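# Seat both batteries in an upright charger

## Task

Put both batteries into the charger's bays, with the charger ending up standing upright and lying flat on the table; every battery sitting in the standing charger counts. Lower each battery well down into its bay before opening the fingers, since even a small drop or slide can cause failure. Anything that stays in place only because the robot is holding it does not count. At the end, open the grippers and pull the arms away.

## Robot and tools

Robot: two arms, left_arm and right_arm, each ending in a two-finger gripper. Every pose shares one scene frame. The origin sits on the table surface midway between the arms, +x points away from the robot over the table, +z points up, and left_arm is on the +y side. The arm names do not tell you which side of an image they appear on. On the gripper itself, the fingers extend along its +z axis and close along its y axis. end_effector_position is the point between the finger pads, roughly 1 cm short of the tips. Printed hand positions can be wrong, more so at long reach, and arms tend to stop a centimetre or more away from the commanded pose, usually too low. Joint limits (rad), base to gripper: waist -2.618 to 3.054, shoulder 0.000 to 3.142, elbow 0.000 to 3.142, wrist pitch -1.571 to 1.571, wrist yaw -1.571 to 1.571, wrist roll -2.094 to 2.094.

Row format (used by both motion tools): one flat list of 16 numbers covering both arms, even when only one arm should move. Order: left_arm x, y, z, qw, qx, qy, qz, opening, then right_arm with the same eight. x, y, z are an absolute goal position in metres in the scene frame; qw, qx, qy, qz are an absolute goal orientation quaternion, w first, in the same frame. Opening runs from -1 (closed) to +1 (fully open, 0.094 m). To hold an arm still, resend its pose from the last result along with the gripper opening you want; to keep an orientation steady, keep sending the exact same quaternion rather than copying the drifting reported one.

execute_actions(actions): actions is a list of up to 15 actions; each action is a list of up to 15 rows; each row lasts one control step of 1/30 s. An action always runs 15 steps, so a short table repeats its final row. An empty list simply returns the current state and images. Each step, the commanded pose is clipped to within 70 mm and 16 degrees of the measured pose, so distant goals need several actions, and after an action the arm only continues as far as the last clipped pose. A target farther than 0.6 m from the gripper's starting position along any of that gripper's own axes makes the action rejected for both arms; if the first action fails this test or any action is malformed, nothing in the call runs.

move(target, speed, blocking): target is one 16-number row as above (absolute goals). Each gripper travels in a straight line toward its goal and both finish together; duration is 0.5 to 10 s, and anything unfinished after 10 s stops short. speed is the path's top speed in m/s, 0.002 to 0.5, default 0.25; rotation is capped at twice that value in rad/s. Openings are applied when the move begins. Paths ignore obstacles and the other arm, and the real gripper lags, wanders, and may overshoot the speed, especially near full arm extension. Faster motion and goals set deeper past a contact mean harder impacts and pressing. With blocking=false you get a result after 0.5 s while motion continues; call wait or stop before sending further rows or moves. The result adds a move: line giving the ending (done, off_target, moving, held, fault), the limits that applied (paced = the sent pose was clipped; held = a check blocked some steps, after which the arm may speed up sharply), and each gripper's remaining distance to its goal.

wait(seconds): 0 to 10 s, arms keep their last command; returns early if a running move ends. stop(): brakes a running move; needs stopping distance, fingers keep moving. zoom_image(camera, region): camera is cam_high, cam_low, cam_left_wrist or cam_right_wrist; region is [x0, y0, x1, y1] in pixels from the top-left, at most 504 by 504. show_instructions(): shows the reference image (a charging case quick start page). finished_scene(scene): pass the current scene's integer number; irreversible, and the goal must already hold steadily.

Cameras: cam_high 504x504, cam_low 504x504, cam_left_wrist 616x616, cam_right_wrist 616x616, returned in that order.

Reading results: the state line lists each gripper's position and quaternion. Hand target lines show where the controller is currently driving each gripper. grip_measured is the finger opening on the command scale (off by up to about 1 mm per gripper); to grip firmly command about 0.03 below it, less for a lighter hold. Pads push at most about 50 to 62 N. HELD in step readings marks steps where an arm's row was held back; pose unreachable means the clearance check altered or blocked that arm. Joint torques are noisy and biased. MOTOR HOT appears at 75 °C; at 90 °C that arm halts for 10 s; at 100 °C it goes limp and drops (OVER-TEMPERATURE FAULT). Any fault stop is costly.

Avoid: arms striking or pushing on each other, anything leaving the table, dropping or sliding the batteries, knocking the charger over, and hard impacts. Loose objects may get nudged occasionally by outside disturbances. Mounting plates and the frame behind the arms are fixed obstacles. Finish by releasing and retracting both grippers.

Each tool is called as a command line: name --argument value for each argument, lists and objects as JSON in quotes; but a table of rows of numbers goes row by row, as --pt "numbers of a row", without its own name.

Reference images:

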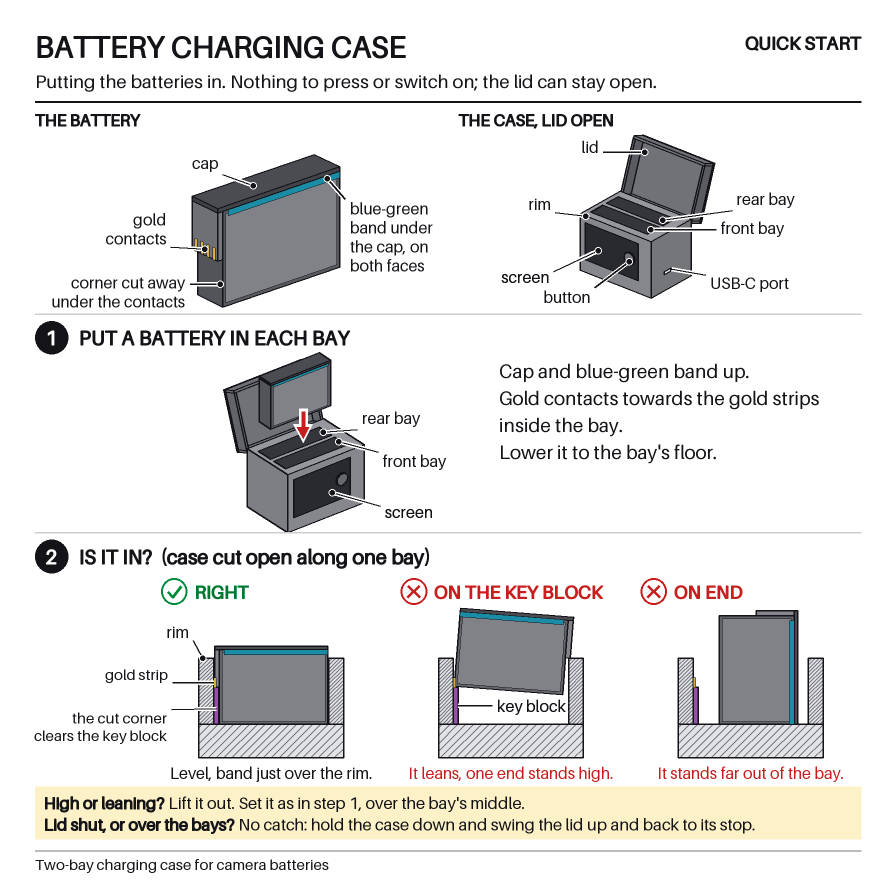

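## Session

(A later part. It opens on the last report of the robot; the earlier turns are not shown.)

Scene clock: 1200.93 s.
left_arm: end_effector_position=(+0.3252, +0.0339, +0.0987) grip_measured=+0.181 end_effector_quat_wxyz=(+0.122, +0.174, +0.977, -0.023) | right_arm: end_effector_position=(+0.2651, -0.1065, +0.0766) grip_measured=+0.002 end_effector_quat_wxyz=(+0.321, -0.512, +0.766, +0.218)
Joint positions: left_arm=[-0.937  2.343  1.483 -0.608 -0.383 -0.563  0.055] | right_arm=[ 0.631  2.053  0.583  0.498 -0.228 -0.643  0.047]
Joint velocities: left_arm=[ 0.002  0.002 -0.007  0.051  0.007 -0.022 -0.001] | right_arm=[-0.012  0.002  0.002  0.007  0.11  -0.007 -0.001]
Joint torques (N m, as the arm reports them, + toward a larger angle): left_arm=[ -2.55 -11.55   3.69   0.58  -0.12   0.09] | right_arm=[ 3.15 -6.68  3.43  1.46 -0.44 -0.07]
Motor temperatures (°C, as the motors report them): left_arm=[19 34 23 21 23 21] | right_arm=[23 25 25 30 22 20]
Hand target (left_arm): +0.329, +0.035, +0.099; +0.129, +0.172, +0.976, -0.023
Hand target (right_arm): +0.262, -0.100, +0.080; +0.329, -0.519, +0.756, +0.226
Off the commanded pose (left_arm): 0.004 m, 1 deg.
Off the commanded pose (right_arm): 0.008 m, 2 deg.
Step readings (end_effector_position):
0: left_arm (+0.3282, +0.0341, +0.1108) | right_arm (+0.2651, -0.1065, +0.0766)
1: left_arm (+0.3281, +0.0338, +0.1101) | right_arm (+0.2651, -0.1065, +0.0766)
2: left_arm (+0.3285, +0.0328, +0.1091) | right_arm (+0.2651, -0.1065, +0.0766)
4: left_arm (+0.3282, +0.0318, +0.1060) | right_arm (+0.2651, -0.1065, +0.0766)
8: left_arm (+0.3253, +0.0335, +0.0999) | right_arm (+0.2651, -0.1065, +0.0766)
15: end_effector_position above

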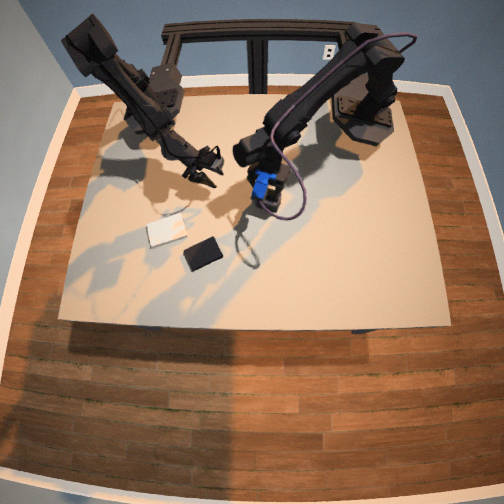

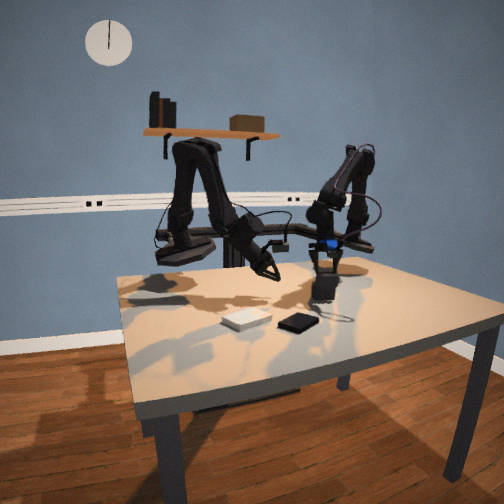

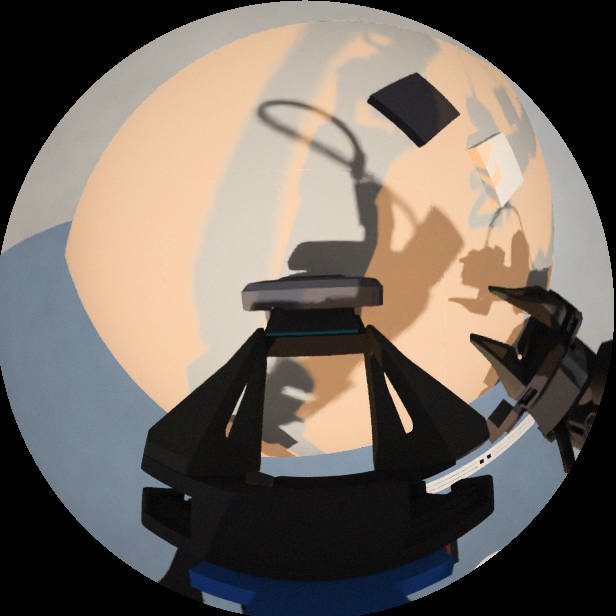

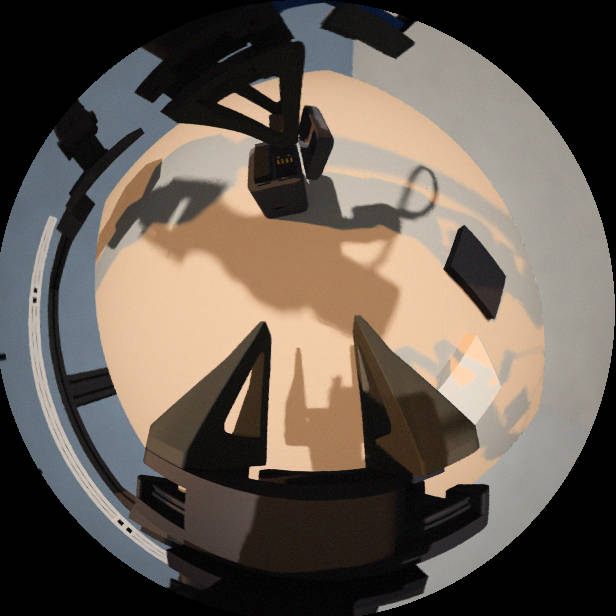

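execute_actions --actions '[]'

Scene clock: 1213.57 s.
left_arm: end_effector_position=(+0.3258, +0.0341, +0.0987) grip_measured=+0.181 end_effector_quat_wxyz=(+0.122, +0.173, +0.977, -0.023) | right_arm: end_effector_position=(+0.2651, -0.1065, +0.0766) grip_measured=+0.002 end_effector_quat_wxyz=(+0.321, -0.512, +0.766, +0.218)
Joint positions: left_arm=[-0.936  2.343  1.483 -0.607 -0.383 -0.562  0.055] | right_arm=[ 0.631  2.053  0.583  0.498 -0.228 -0.643  0.047]
Joint velocities: left_arm=[-0.007 -0.002 -0.007 -0.037  0.007 -0.007  0.   ] | right_arm=[ 0.002 -0.007  0.002 -0.037  0.022 -0.037  0.001]
Joint torques (N m, as the arm reports them, + toward a larger angle): left_arm=[ -2.54 -11.43   3.8    0.58  -0.16   0.06] | right_arm=[ 3.29 -6.72  3.5   1.46 -0.44 -0.06]
Motor temperatures (°C, as the motors report them): left_arm=[19 34 23 21 23 21] | right_arm=[23 25 25 30 22 20]
Hand target (left_arm): +0.329, +0.035, +0.099; +0.128, +0.172, +0.976, -0.023
Hand target (right_arm): +0.262, -0.100, +0.080; +0.329, -0.519, +0.756, +0.226
Off the commanded pose (left_arm): 0.003 m, 1 deg.
Off the commanded pose (right_arm): 0.008 m, 2 deg.

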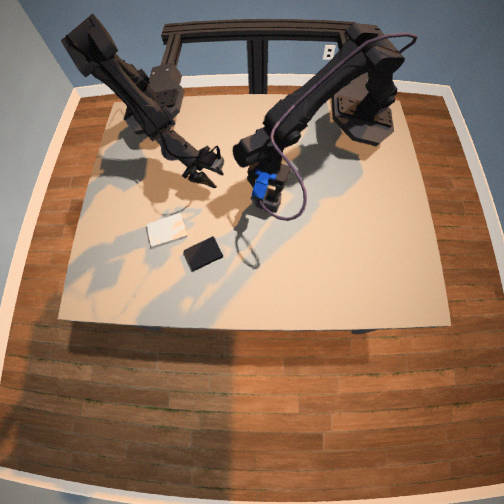

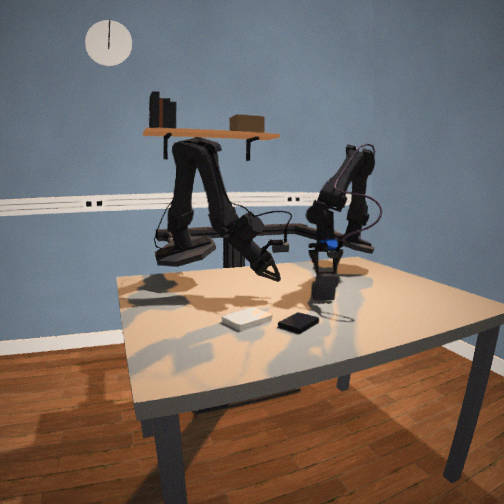

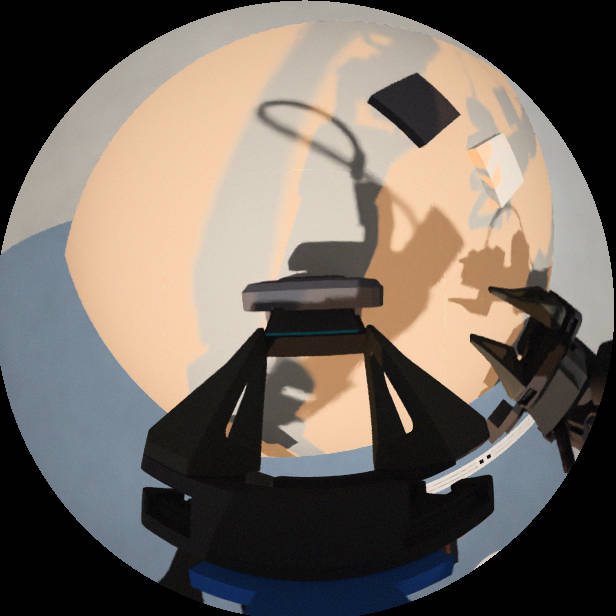

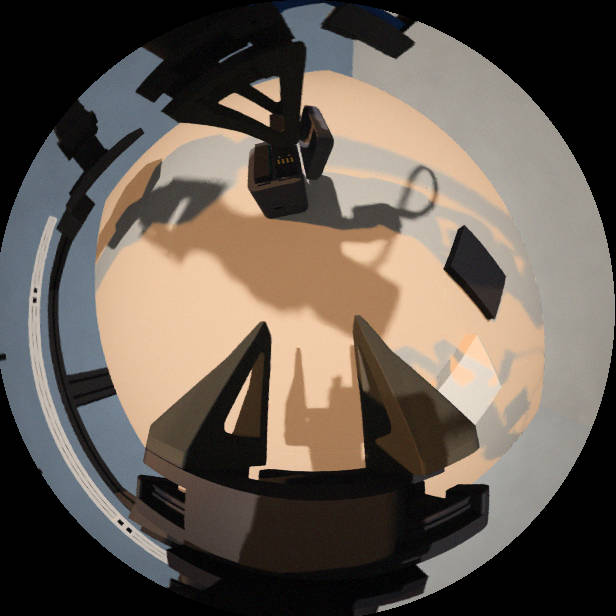

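execute_actions --actions '[[[0.329,0.035,0.091,0.1285,0.172,0.976,-0.0227,0.14,0.262,-0.10,0.08,0.33,-0.52,0.757,0.227,0.0]],[[0.329,0.035,0.084,0.1285,0.172,0.976,-0.0227,0.14,0.262,-0.10,0.08,0.33,-0.52,0.757,0.227,0.0]]]'

zoom_image --camera "cam_right_wrist" --region '[225, 90, 355, 230]'

Scene clock: 1218.30 s.
left_arm: end_effector_position=(+0.3327, +0.0313, +0.0981) grip_measured=+0.181 end_effector_quat_wxyz=(+0.136, +0.170, +0.976, -0.028) | right_arm: end_effector_position=(+0.2651, -0.1065, +0.0766) grip_measured=+0.002 end_effector_quat_wxyz=(+0.321, -0.512, +0.766, +0.218)
Joint positions: left_arm=[-0.931  2.345  1.477 -0.568 -0.395 -0.552  0.055] | right_arm=[ 0.631  2.053  0.583  0.498 -0.228 -0.643  0.047]
Joint velocities: left_arm=[ 0.012  0.012  0.002  0.037 -0.037 -0.022  0.   ] | right_arm=[ 0.007 -0.002 -0.002 -0.066  0.051 -0.007  0.   ]
Joint torques (N m, as the arm reports them, + toward a larger angle): left_arm=[-2.23 -9.23  2.9   0.69 -0.06  0.07] | right_arm=[ 3.25 -6.66  3.37  1.48 -0.44 -0.1 ]
Motor temperatures (°C, as the motors report them): left_arm=[19 34 23 21 23 21] | right_arm=[23 25 25 30 22 20]
Hand target (left_arm): +0.329, +0.035, +0.084; +0.128, +0.172, +0.976, -0.022
Hand target (right_arm): +0.262, -0.100, +0.080; +0.329, -0.519, +0.756, +0.226
Off the commanded pose (left_arm): 0.015 m, 1 deg.
Off the commanded pose (right_arm): 0.008 m, 2 deg.
Step readings (end_effector_position; steps 1 to 15: 1st action; 16 to 30: 2nd action):
0: left_arm (+0.3258, +0.0341, +0.0987) | right_arm (+0.2651, -0.1065, +0.0766)
1: left_arm (+0.3259, +0.0338, +0.0984) | right_arm (+0.2651, -0.1065, +0.0766)
2: left_arm (+0.3265, +0.0335, +0.0984) | right_arm (+0.2651, -0.1065, +0.0766)
4: left_arm (+0.3271, +0.0333, +0.0985) | right_arm (+0.2651, -0.1065, +0.0766)
8: left_arm (+0.3281, +0.0331, +0.0985) | right_arm (+0.2651, -0.1065, +0.0766)
15: left_arm (+0.3282, +0.0329, +0.0985) | right_arm (+0.2651, -0.1065, +0.0766)
16: left_arm (+0.3280, +0.0330, +0.0979) | right_arm (+0.2651, -0.1065, +0.0766)
17: left_arm (+0.3285, +0.0328, +0.0977) | right_arm (+0.2651, -0.1065, +0.0766)
19: left_arm (+0.3300, +0.0322, +0.0980) | right_arm (+0.2651, -0.1065, +0.0766)
23: left_arm (+0.3321, +0.0316, +0.0981) | right_arm (+0.2651, -0.1065, +0.0766)
30: end_effector_position above

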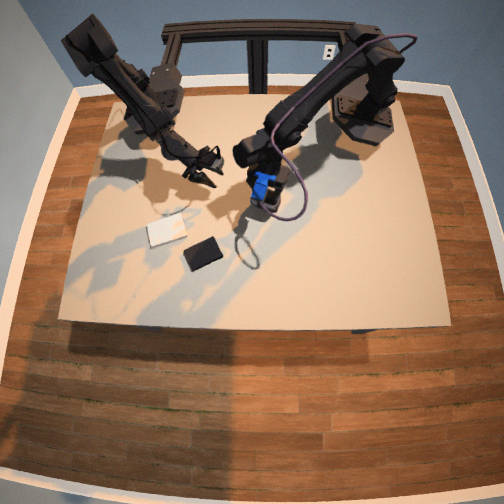

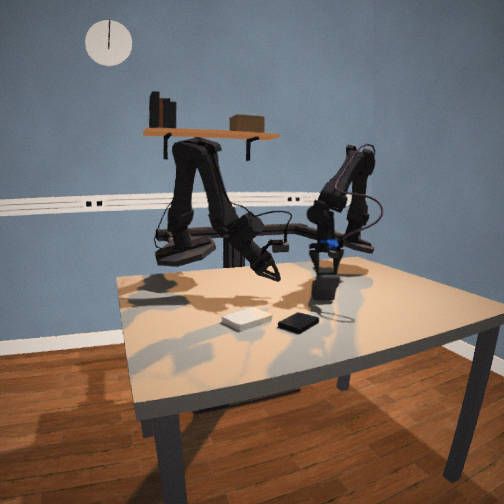

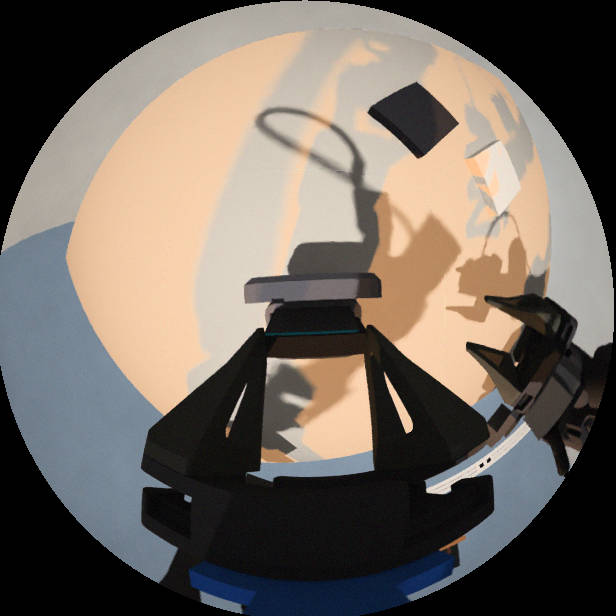

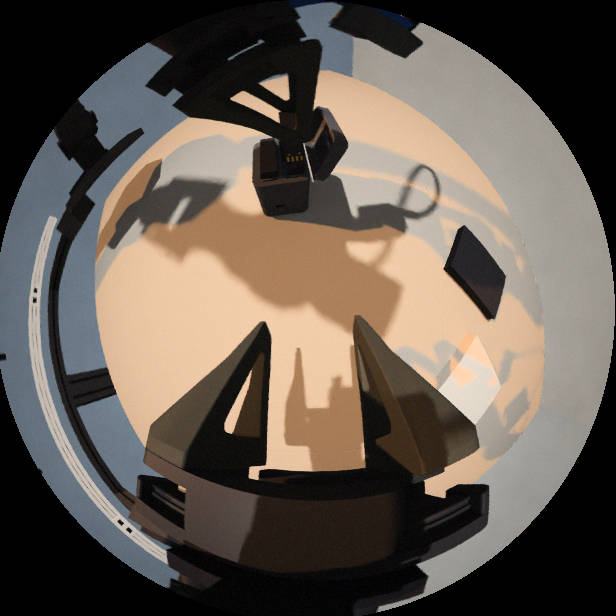

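Region (225, 90, 355, 230) of cam_right_wrist's 616x616 image, scaled by 3.600, with more detail than that image has; it fills the left 468 columns of this view, and the rest is white.

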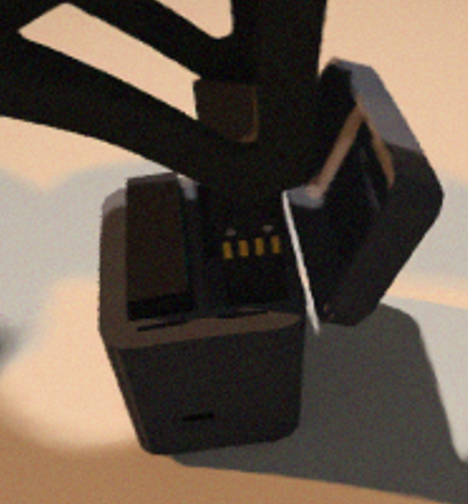

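execute_actions --actions '[[[0.331,0.032,0.108,0.1285,0.172,0.976,-0.0227,0.14,0.262,-0.10,0.08,0.33,-0.52,0.757,0.227,0.0]],[[0.331,0.032,0.112,0.1285,0.172,0.976,-0.0227,0.14,0.262,-0.10,0.10,0.33,-0.52,0.757,0.227,0.0]]]'

zoom_image --camera "cam_right_wrist" --region '[225, 90, 355, 230]'

zoom_image --camera "cam_left_wrist" --region '[210, 230, 410, 380]'

Scene clock: 1224.70 s.
left_arm: end_effector_position=(+0.3260, +0.0344, +0.0980) grip_measured=+0.181 end_effector_quat_wxyz=(+0.117, +0.173, +0.978, -0.025) | right_arm: end_effector_position=(+0.2624, -0.1056, +0.0891) grip_measured=+0.002 end_effector_quat_wxyz=(+0.320, -0.518, +0.763, +0.220)
Joint positions: left_arm=[-0.931  2.345  1.487 -0.613 -0.373 -0.559  0.055] | right_arm=[ 0.647  1.995  0.583  0.436 -0.226 -0.642  0.047]
Joint velocities: left_arm=[ 0.002 -0.012  0.002 -0.022 -0.022 -0.066  0.001] | right_arm=[ 0.002 -0.017 -0.002  0.007 -0.081 -0.051  0.001]
Joint torques (N m, as the arm reports them, + toward a larger angle): left_arm=[ -3.53 -12.61   5.9    0.21  -0.24  -0.06] | right_arm=[ 3.55 -8.88  4.15  1.24 -0.33  0.03]
Motor temperatures (°C, as the motors report them): left_arm=[19 34 23 21 23 21] | right_arm=[23 25 25 31 22 20]
Hand target (left_arm): +0.331, +0.032, +0.112; +0.129, +0.172, +0.976, -0.023
Hand target (right_arm): +0.262, -0.100, +0.100; +0.329, -0.519, +0.756, +0.226
Off the commanded pose (left_arm): 0.015 m, 1 deg.
Off the commanded pose (right_arm): 0.012 m, 2 deg.
Step readings (end_effector_position; steps 1 to 15: 1st action; 16 to 30: 2nd action):
0: left_arm (+0.3328, +0.0313, +0.0982) | right_arm (+0.2651, -0.1065, +0.0766)
1: left_arm (+0.3324, +0.0319, +0.0982) | right_arm (+0.2651, -0.1065, +0.0766)
2: left_arm (+0.3314, +0.0323, +0.0983) | right_arm (+0.2651, -0.1065, +0.0766)
4: left_arm (+0.3295, +0.0330, +0.0981) | right_arm (+0.2651, -0.1065, +0.0766)
8: left_arm (+0.3272, +0.0340, +0.0978) | right_arm (+0.2651, -0.1065, +0.0766)
15: left_arm (+0.3267, +0.0342, +0.0978) | right_arm (+0.2651, -0.1065, +0.0766)
16: left_arm (+0.3267, +0.0342, +0.0980) | right_arm (+0.2644, -0.1067, +0.0773)
17: left_arm (+0.3266, +0.0343, +0.0981) | right_arm (+0.2632, -0.1069, +0.0791)
19: left_arm (+0.3261, +0.0345, +0.0980) | right_arm (+0.2637, -0.1056, +0.0855)
23: left_arm (+0.3261, +0.0345, +0.0980) | right_arm (+0.2654, -0.1045, +0.0914)
30: end_effector_position above

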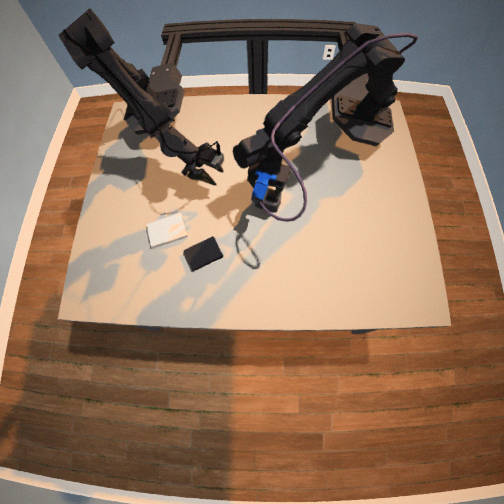

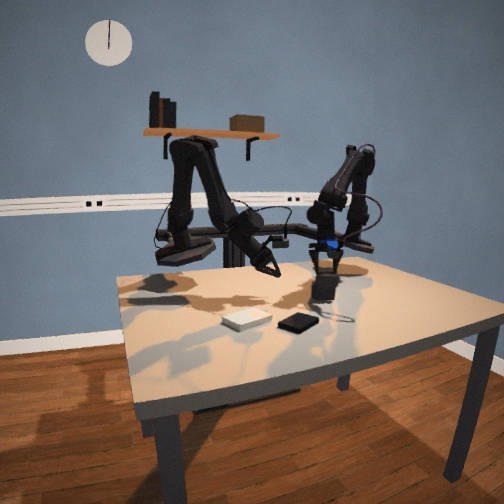

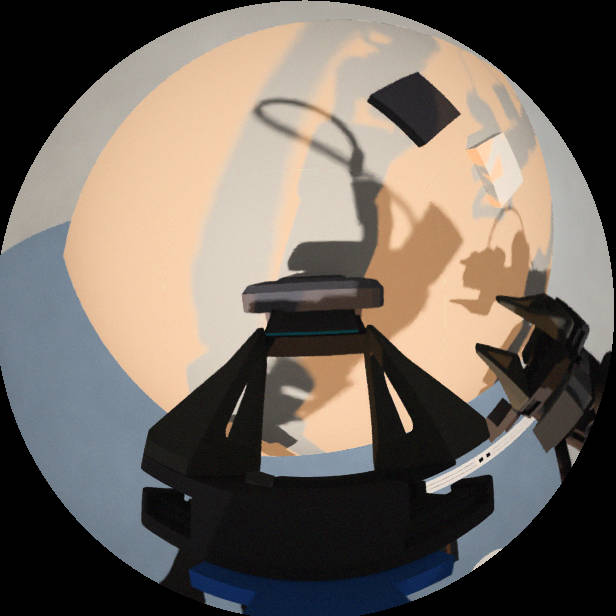

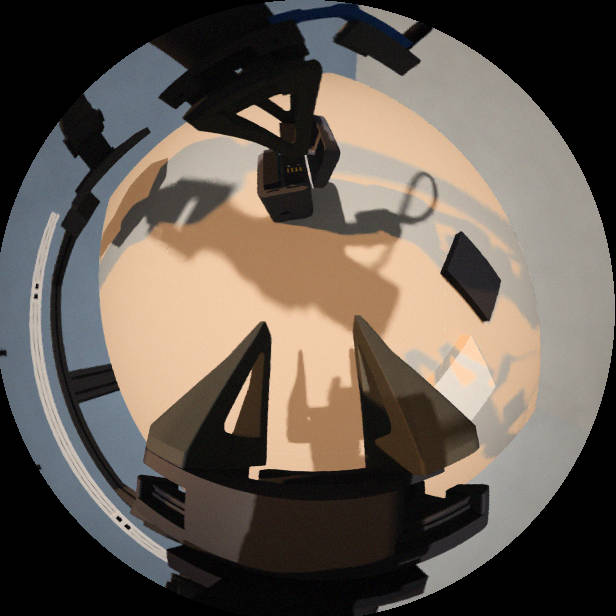

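Region (225, 90, 355, 230) of cam_right_wrist's 616x616 image, scaled by 3.600, with more detail than that image has; it fills the left 468 columns of this view, and the rest is white.

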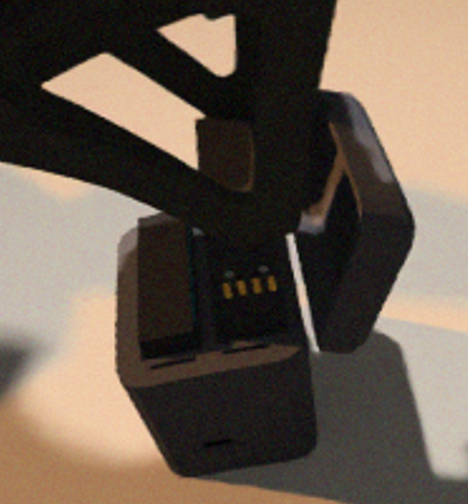

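Region (210, 230, 410, 380) of cam_left_wrist's 616x616 image, scaled by 2.520, with more detail than that image has; it fills the top 378 rows of this view, and the rest is white.

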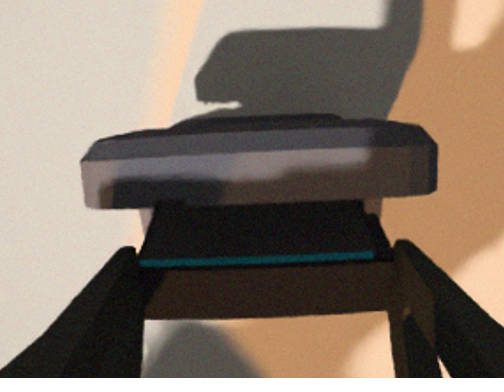

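execute_actions --actions '[[[0.329,0.033,0.128,0.1285,0.172,0.976,-0.0227,0.14,0.262,-0.09,0.135,0.30,-0.50,0.78,0.227,0.0]],[[0.329,0.033,0.128,0.1285,0.172,0.976,-0.0227,0.14,0.262,-0.09,0.135,0.30,-0.50,0.78,0.227,0.0]]]'

zoom_image --camera "cam_right_wrist" --region '[215, 90, 375, 250]'

zoom_image --camera "cam_left_wrist" --region '[210, 230, 410, 380]'

Scene clock: 1233.43 s.
left_arm: end_effector_position=(+0.3215, +0.0454, +0.1041) grip_measured=+0.181 end_effector_quat_wxyz=(+0.105, +0.174, +0.979, -0.009) | right_arm: end_effector_position=(+0.2538, -0.0972, +0.1207) grip_measured=+0.002 end_effector_quat_wxyz=(+0.282, -0.503, +0.786, +0.222)
Joint positions: left_arm=[-0.931  2.325  1.489 -0.677 -0.379 -0.571  0.055] | right_arm=[ 0.729  1.864  0.652  0.182 -0.167 -0.519  0.047]
Joint velocities: left_arm=[-0.002 -0.002 -0.002  0.022 -0.022  0.066  0.001] | right_arm=[-0.022 -0.007 -0.007 -0.022 -0.007 -0.022  0.001]
Joint torques (N m, as the arm reports them, + toward a larger angle): left_arm=[ -4.48 -13.54   6.57   0.25  -0.18  -0.05] | right_arm=[ 3.08 -8.15  7.51  1.18 -0.27  0.04]
Motor temperatures (°C, as the motors report them): left_arm=[19 35 24 20 23 21] | right_arm=[23 26 25 30 22 20]
Hand target (left_arm): +0.328, +0.033, +0.128; +0.128, +0.172, +0.976, -0.024
Hand target (right_arm): +0.262, -0.090, +0.135; +0.300, -0.500, +0.780, +0.227
Off the commanded pose (left_arm): 0.028 m, 3 deg.
Off the commanded pose (right_arm): 0.018 m, 2 deg.
Step readings (end_effector_position; steps 1 to 15: 1st action; 16 to 30: 2nd action):
0: left_arm (+0.3260, +0.0344, +0.0980) | right_arm (+0.2617, -0.1059, +0.0887)
1: left_arm (+0.3258, +0.0349, +0.0989) | right_arm (+0.2603, -0.1063, +0.0902)
2: left_arm (+0.3249, +0.0369, +0.0997) | right_arm (+0.2565, -0.1060, +0.0944)
4: left_arm (+0.3235, +0.0405, +0.1018) | right_arm (+0.2537, -0.0988, +0.1106)
8: left_arm (+0.3224, +0.0439, +0.1044) | right_arm (+0.2634, -0.0894, +0.1309)
15: left_arm (+0.3215, +0.0454, +0.1041) | right_arm (+0.2567, -0.0953, +0.1233)
16: left_arm (+0.3215, +0.0454, +0.1041) | right_arm (+0.2561, -0.0957, +0.1227)
17: left_arm (+0.3215, +0.0454, +0.1041) | right_arm (+0.2555, -0.0961, +0.1222)
19: left_arm (+0.3215, +0.0454, +0.1041) | right_arm (+0.2548, -0.0965, +0.1216)
23: left_arm (+0.3215, +0.0454, +0.1041) | right_arm (+0.2541, -0.0970, +0.1210)
30: end_effector_position above

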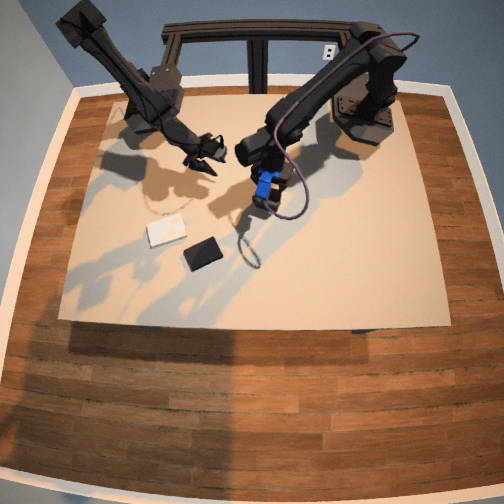

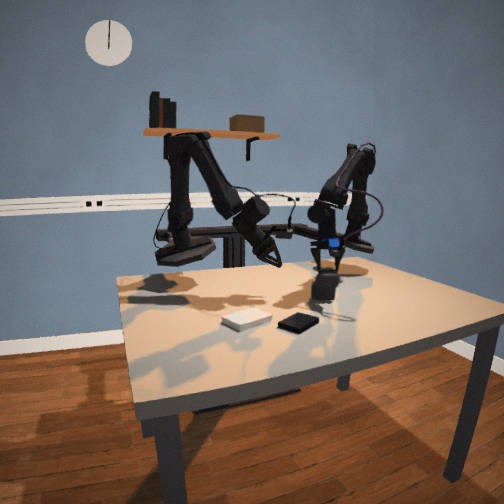

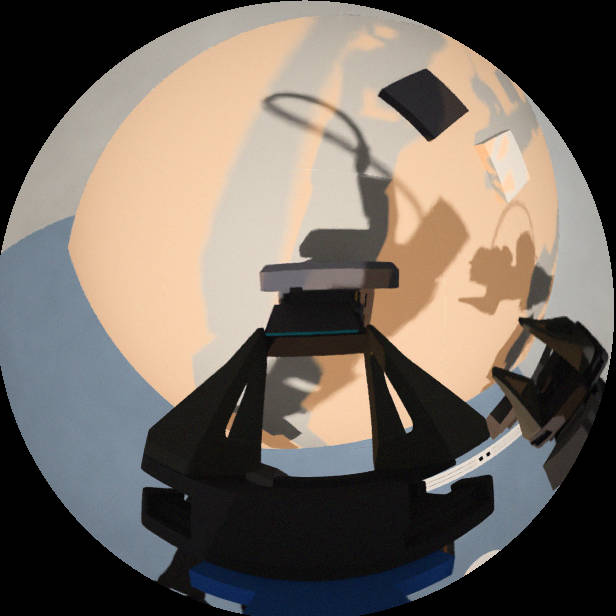

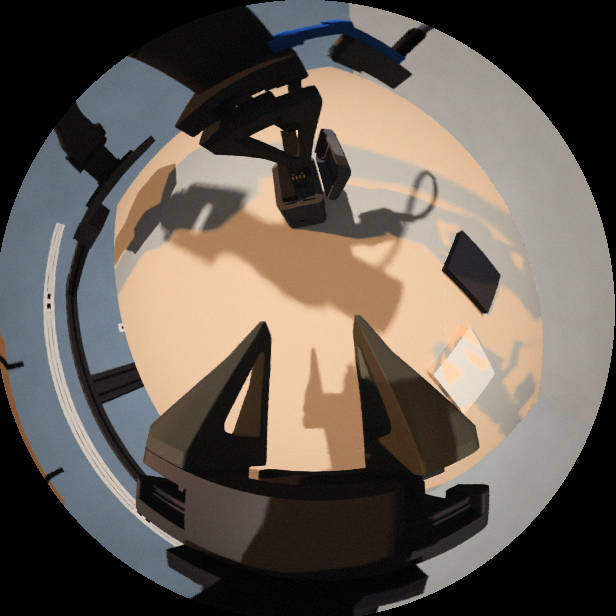

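Region (215, 90, 375, 250) of cam_right_wrist's 616x616 image, scaled by 3.150, with more detail than that image has.

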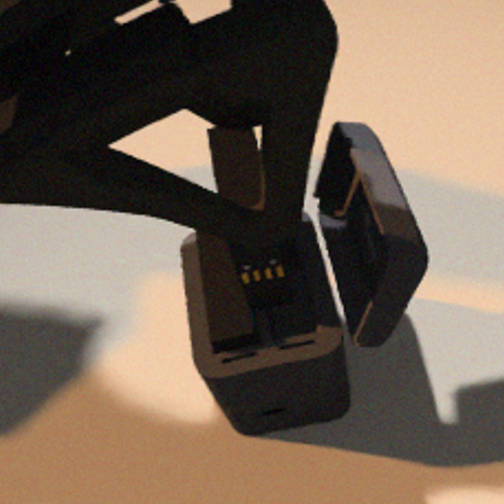

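Region (210, 230, 410, 380) of cam_left_wrist's 616x616 image, scaled by 2.520, with more detail than that image has; it fills the top 378 rows of this view, and the rest is white.

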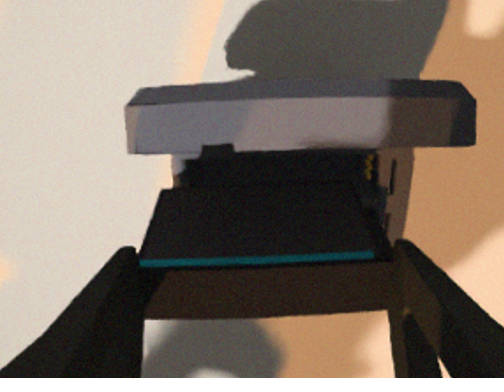

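execute_actions --actions '[[[0.331,0.036,0.116,0.1285,0.172,0.976,-0.0227,0.14,0.262,-0.09,0.135,0.30,-0.50,0.78,0.227,0.0]]]'

zoom_image --camera "cam_left_wrist" --region '[210, 230, 410, 380]'

Scene clock: 1241.03 s.
left_arm: end_effector_position=(+0.3231, +0.0433, +0.1045) grip_measured=+0.181 end_effector_quat_wxyz=(+0.109, +0.174, +0.979, -0.012) | right_arm: end_effector_position=(+0.2536, -0.0973, +0.1206) grip_measured=+0.002 end_effector_quat_wxyz=(+0.282, -0.503, +0.786, +0.223)
Joint positions: left_arm=[-0.931  2.325  1.489 -0.666 -0.379 -0.568  0.055] | right_arm=[ 0.729  1.864  0.652  0.182 -0.167 -0.519  0.047]
Joint velocities: left_arm=[ 0.012 -0.007 -0.002  0.081 -0.022 -0.081 -0.   ] | right_arm=[ 0.012 -0.007  0.007 -0.051  0.051 -0.051  0.002]
Joint torques (N m, as the arm reports them, + toward a larger angle): left_arm=[ -3.36 -12.39   4.86   0.53  -0.16   0.07] | right_arm=[ 2.72 -8.09  7.47  1.21 -0.24  0.04]
Motor temperatures (°C, as the motors report them): left_arm=[19 35 24 20 23 21] | right_arm=[23 26 25 30 22 20]
Hand target (left_arm): +0.331, +0.036, +0.116; +0.128, +0.172, +0.976, -0.023
Hand target (right_arm): +0.262, -0.090, +0.135; +0.300, -0.500, +0.780, +0.227
Off the commanded pose (left_arm): 0.016 m, 3 deg.
Off the commanded pose (right_arm): 0.018 m, 2 deg.
Step readings (end_effector_position):
0: left_arm (+0.3214, +0.0455, +0.1041) | right_arm (+0.2536, -0.0973, +0.1206)
1: left_arm (+0.3217, +0.0452, +0.1041) | right_arm (+0.2536, -0.0973, +0.1206)
2: left_arm (+0.3220, +0.0449, +0.1042) | right_arm (+0.2536, -0.0973, +0.1206)
4: left_arm (+0.3224, +0.0443, +0.1043) | right_arm (+0.2536, -0.0973, +0.1206)
8: left_arm (+0.3229, +0.0437, +0.1045) | right_arm (+0.2536, -0.0973, +0.1206)
15: end_effector_position above

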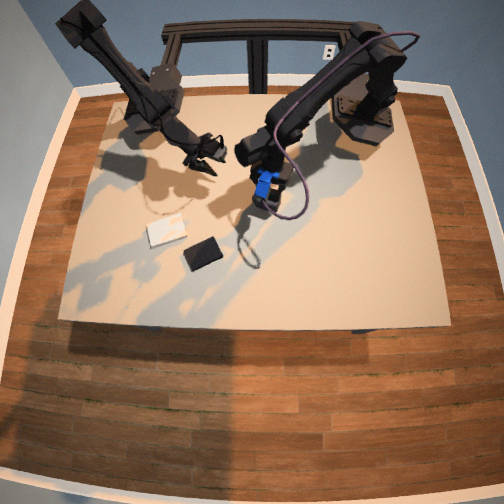

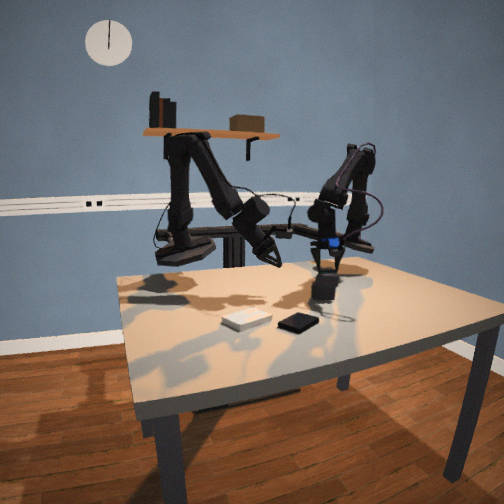

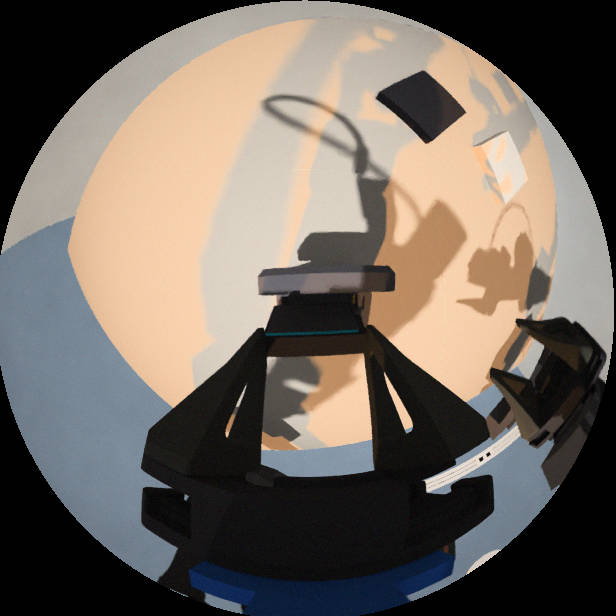

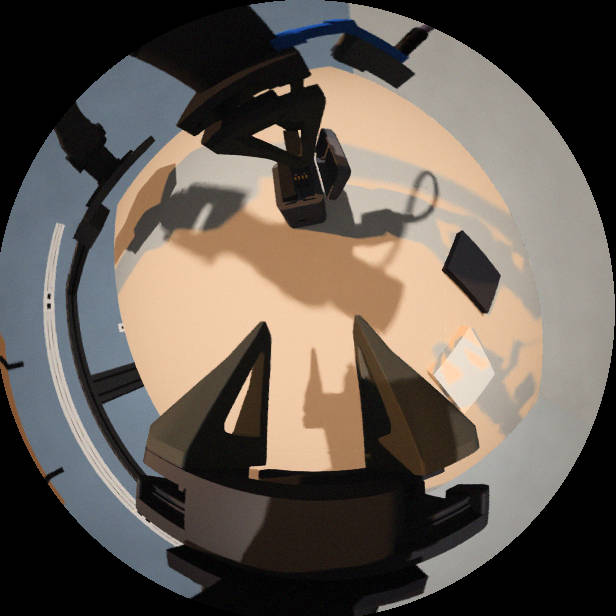

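Region (210, 230, 410, 380) of cam_left_wrist's 616x616 image, scaled by 2.520, with more detail than that image has; it fills the top 378 rows of this view, and the rest is white.

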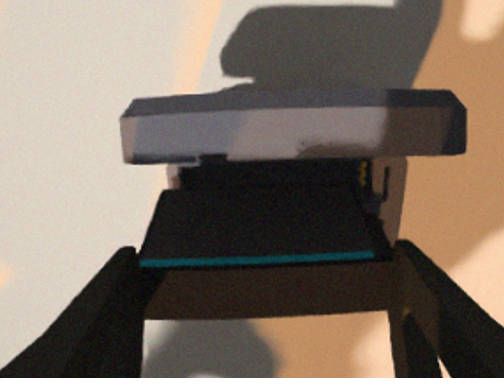

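execute_actions --actions '[[[0.337,0.042,0.112,0.1285,0.172,0.976,-0.0227,0.14,0.262,-0.09,0.135,0.30,-0.50,0.78,0.227,0.0]],[[0.335,0.041,0.106,0.1285,0.172,0.976,-0.0227,0.14,0.262,-0.09,0.135,0.30,-0.50,0.78,0.227,0.0]]]'

zoom_image --camera "cam_left_wrist" --region '[210, 230, 410, 380]'

zoom_image --camera "cam_right_wrist" --region '[235, 100, 375, 240]'

Scene clock: 1246.40 s.
left_arm: end_effector_position=(+0.3336, +0.0406, +0.1046) grip_measured=+0.181 end_effector_quat_wxyz=(+0.121, +0.171, +0.978, -0.023) | right_arm: end_effector_position=(+0.2536, -0.0973, +0.1206) grip_measured=+0.002 end_effector_quat_wxyz=(+0.282, -0.503, +0.786, +0.223)
Joint positions: left_arm=[-0.915  2.325  1.489 -0.626 -0.379 -0.546  0.055] | right_arm=[ 0.729  1.864  0.652  0.182 -0.167 -0.519  0.047]
Joint velocities: left_arm=[ 0.002 -0.022  0.002 -0.022 -0.022  0.037 -0.002] | right_arm=[ 0.007  0.012 -0.002 -0.051 -0.066 -0.037 -0.001]
Joint torques (N m, as the arm reports them, + toward a larger angle): left_arm=[ -2.82 -11.74   3.4    0.6   -0.16   0.07] | right_arm=[ 2.84 -7.91  7.47  1.18 -0.26  0.06]
Motor temperatures (°C, as the motors report them): left_arm=[19 35 24 20 23 21] | right_arm=[23 26 25 30 22 20]
Hand target (left_arm): +0.335, +0.041, +0.106; +0.128, +0.172, +0.976, -0.023
Hand target (right_arm): +0.262, -0.090, +0.135; +0.300, -0.500, +0.780, +0.227
Off the commanded pose (left_arm): 0.002 m, 1 deg.
Off the commanded pose (right_arm): 0.018 m, 2 deg.
Step readings (end_effector_position; steps 1 to 15: 1st action; 16 to 30: 2nd action):
0: left_arm (+0.3231, +0.0433, +0.1045) | right_arm (+0.2536, -0.0973, +0.1206)
1: left_arm (+0.3236, +0.0432, +0.1045) | right_arm (+0.2536, -0.0973, +0.1206)
2: left_arm (+0.3245, +0.0431, +0.1045) | right_arm (+0.2536, -0.0973, +0.1206)
4: left_arm (+0.3269, +0.0436, +0.1041) | right_arm (+0.2536, -0.0973, +0.1206)
8: left_arm (+0.3302, +0.0448, +0.1035) | right_arm (+0.2536, -0.0973, +0.1206)
15: left_arm (+0.3306, +0.0444, +0.1036) | right_arm (+0.2536, -0.0973, +0.1206)
16: left_arm (+0.3309, +0.0441, +0.1037) | right_arm (+0.2536, -0.0973, +0.1206)
17: left_arm (+0.3314, +0.0434, +0.1038) | right_arm (+0.2536, -0.0973, +0.1206)
19: left_arm (+0.3323, +0.0423, +0.1041) | right_arm (+0.2536, -0.0973, +0.1206)
23: left_arm (+0.3332, +0.0411, +0.1044) | right_arm (+0.2536, -0.0973, +0.1206)
30: end_effector_position above

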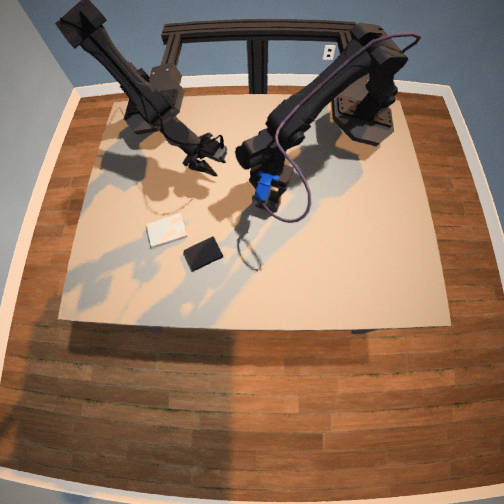

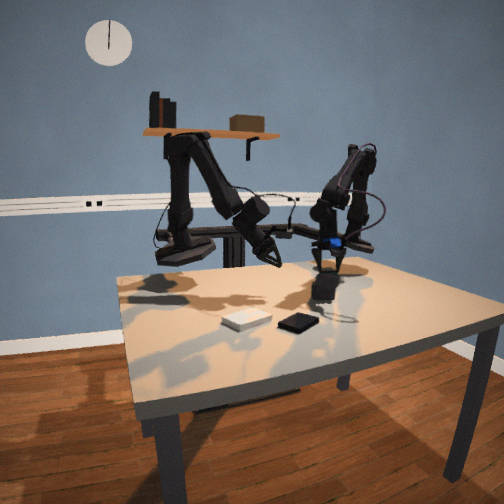

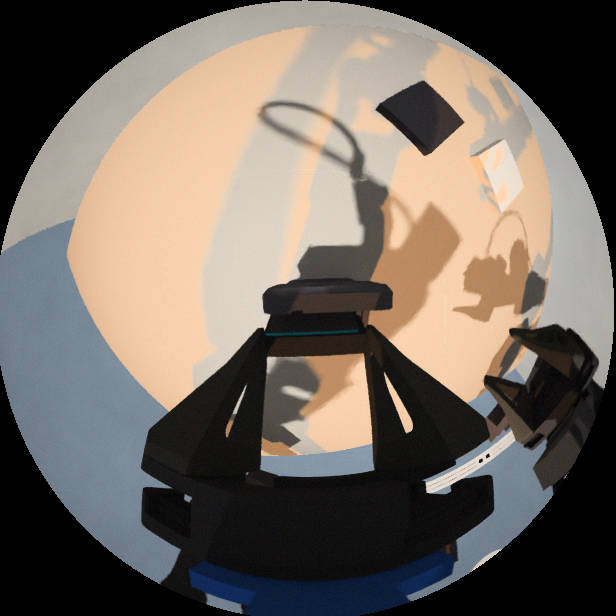

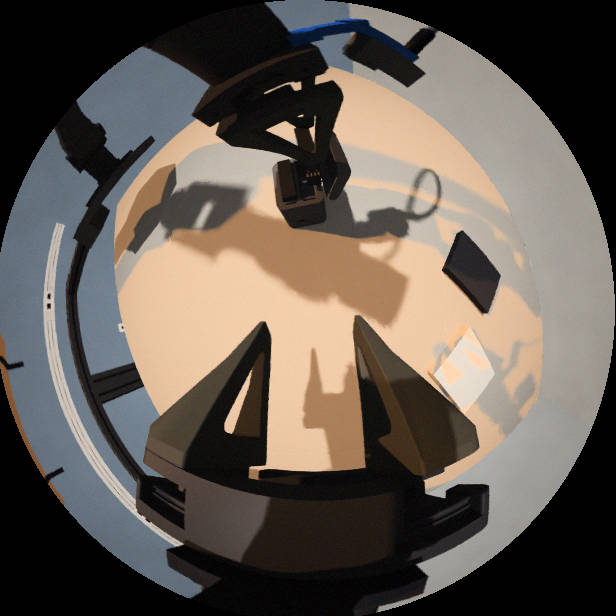

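Region (210, 230, 410, 380) of cam_left_wrist's 616x616 image, scaled by 2.520, with more detail than that image has; it fills the top 378 rows of this view, and the rest is white.

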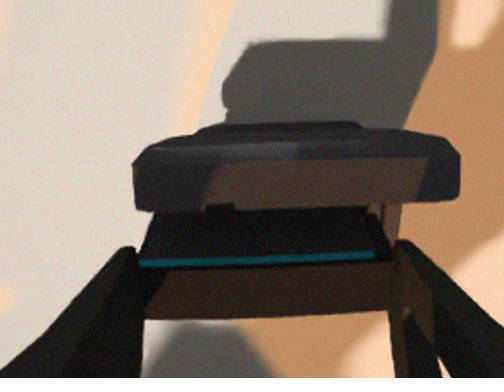

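Region (235, 100, 375, 240) of cam_right_wrist's 616x616 image, scaled by 3.600, with more detail than that image has.

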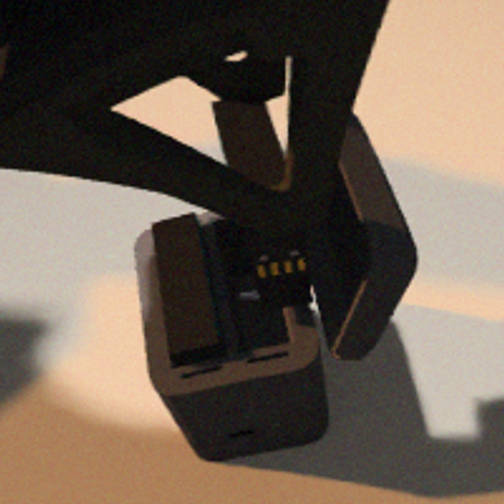

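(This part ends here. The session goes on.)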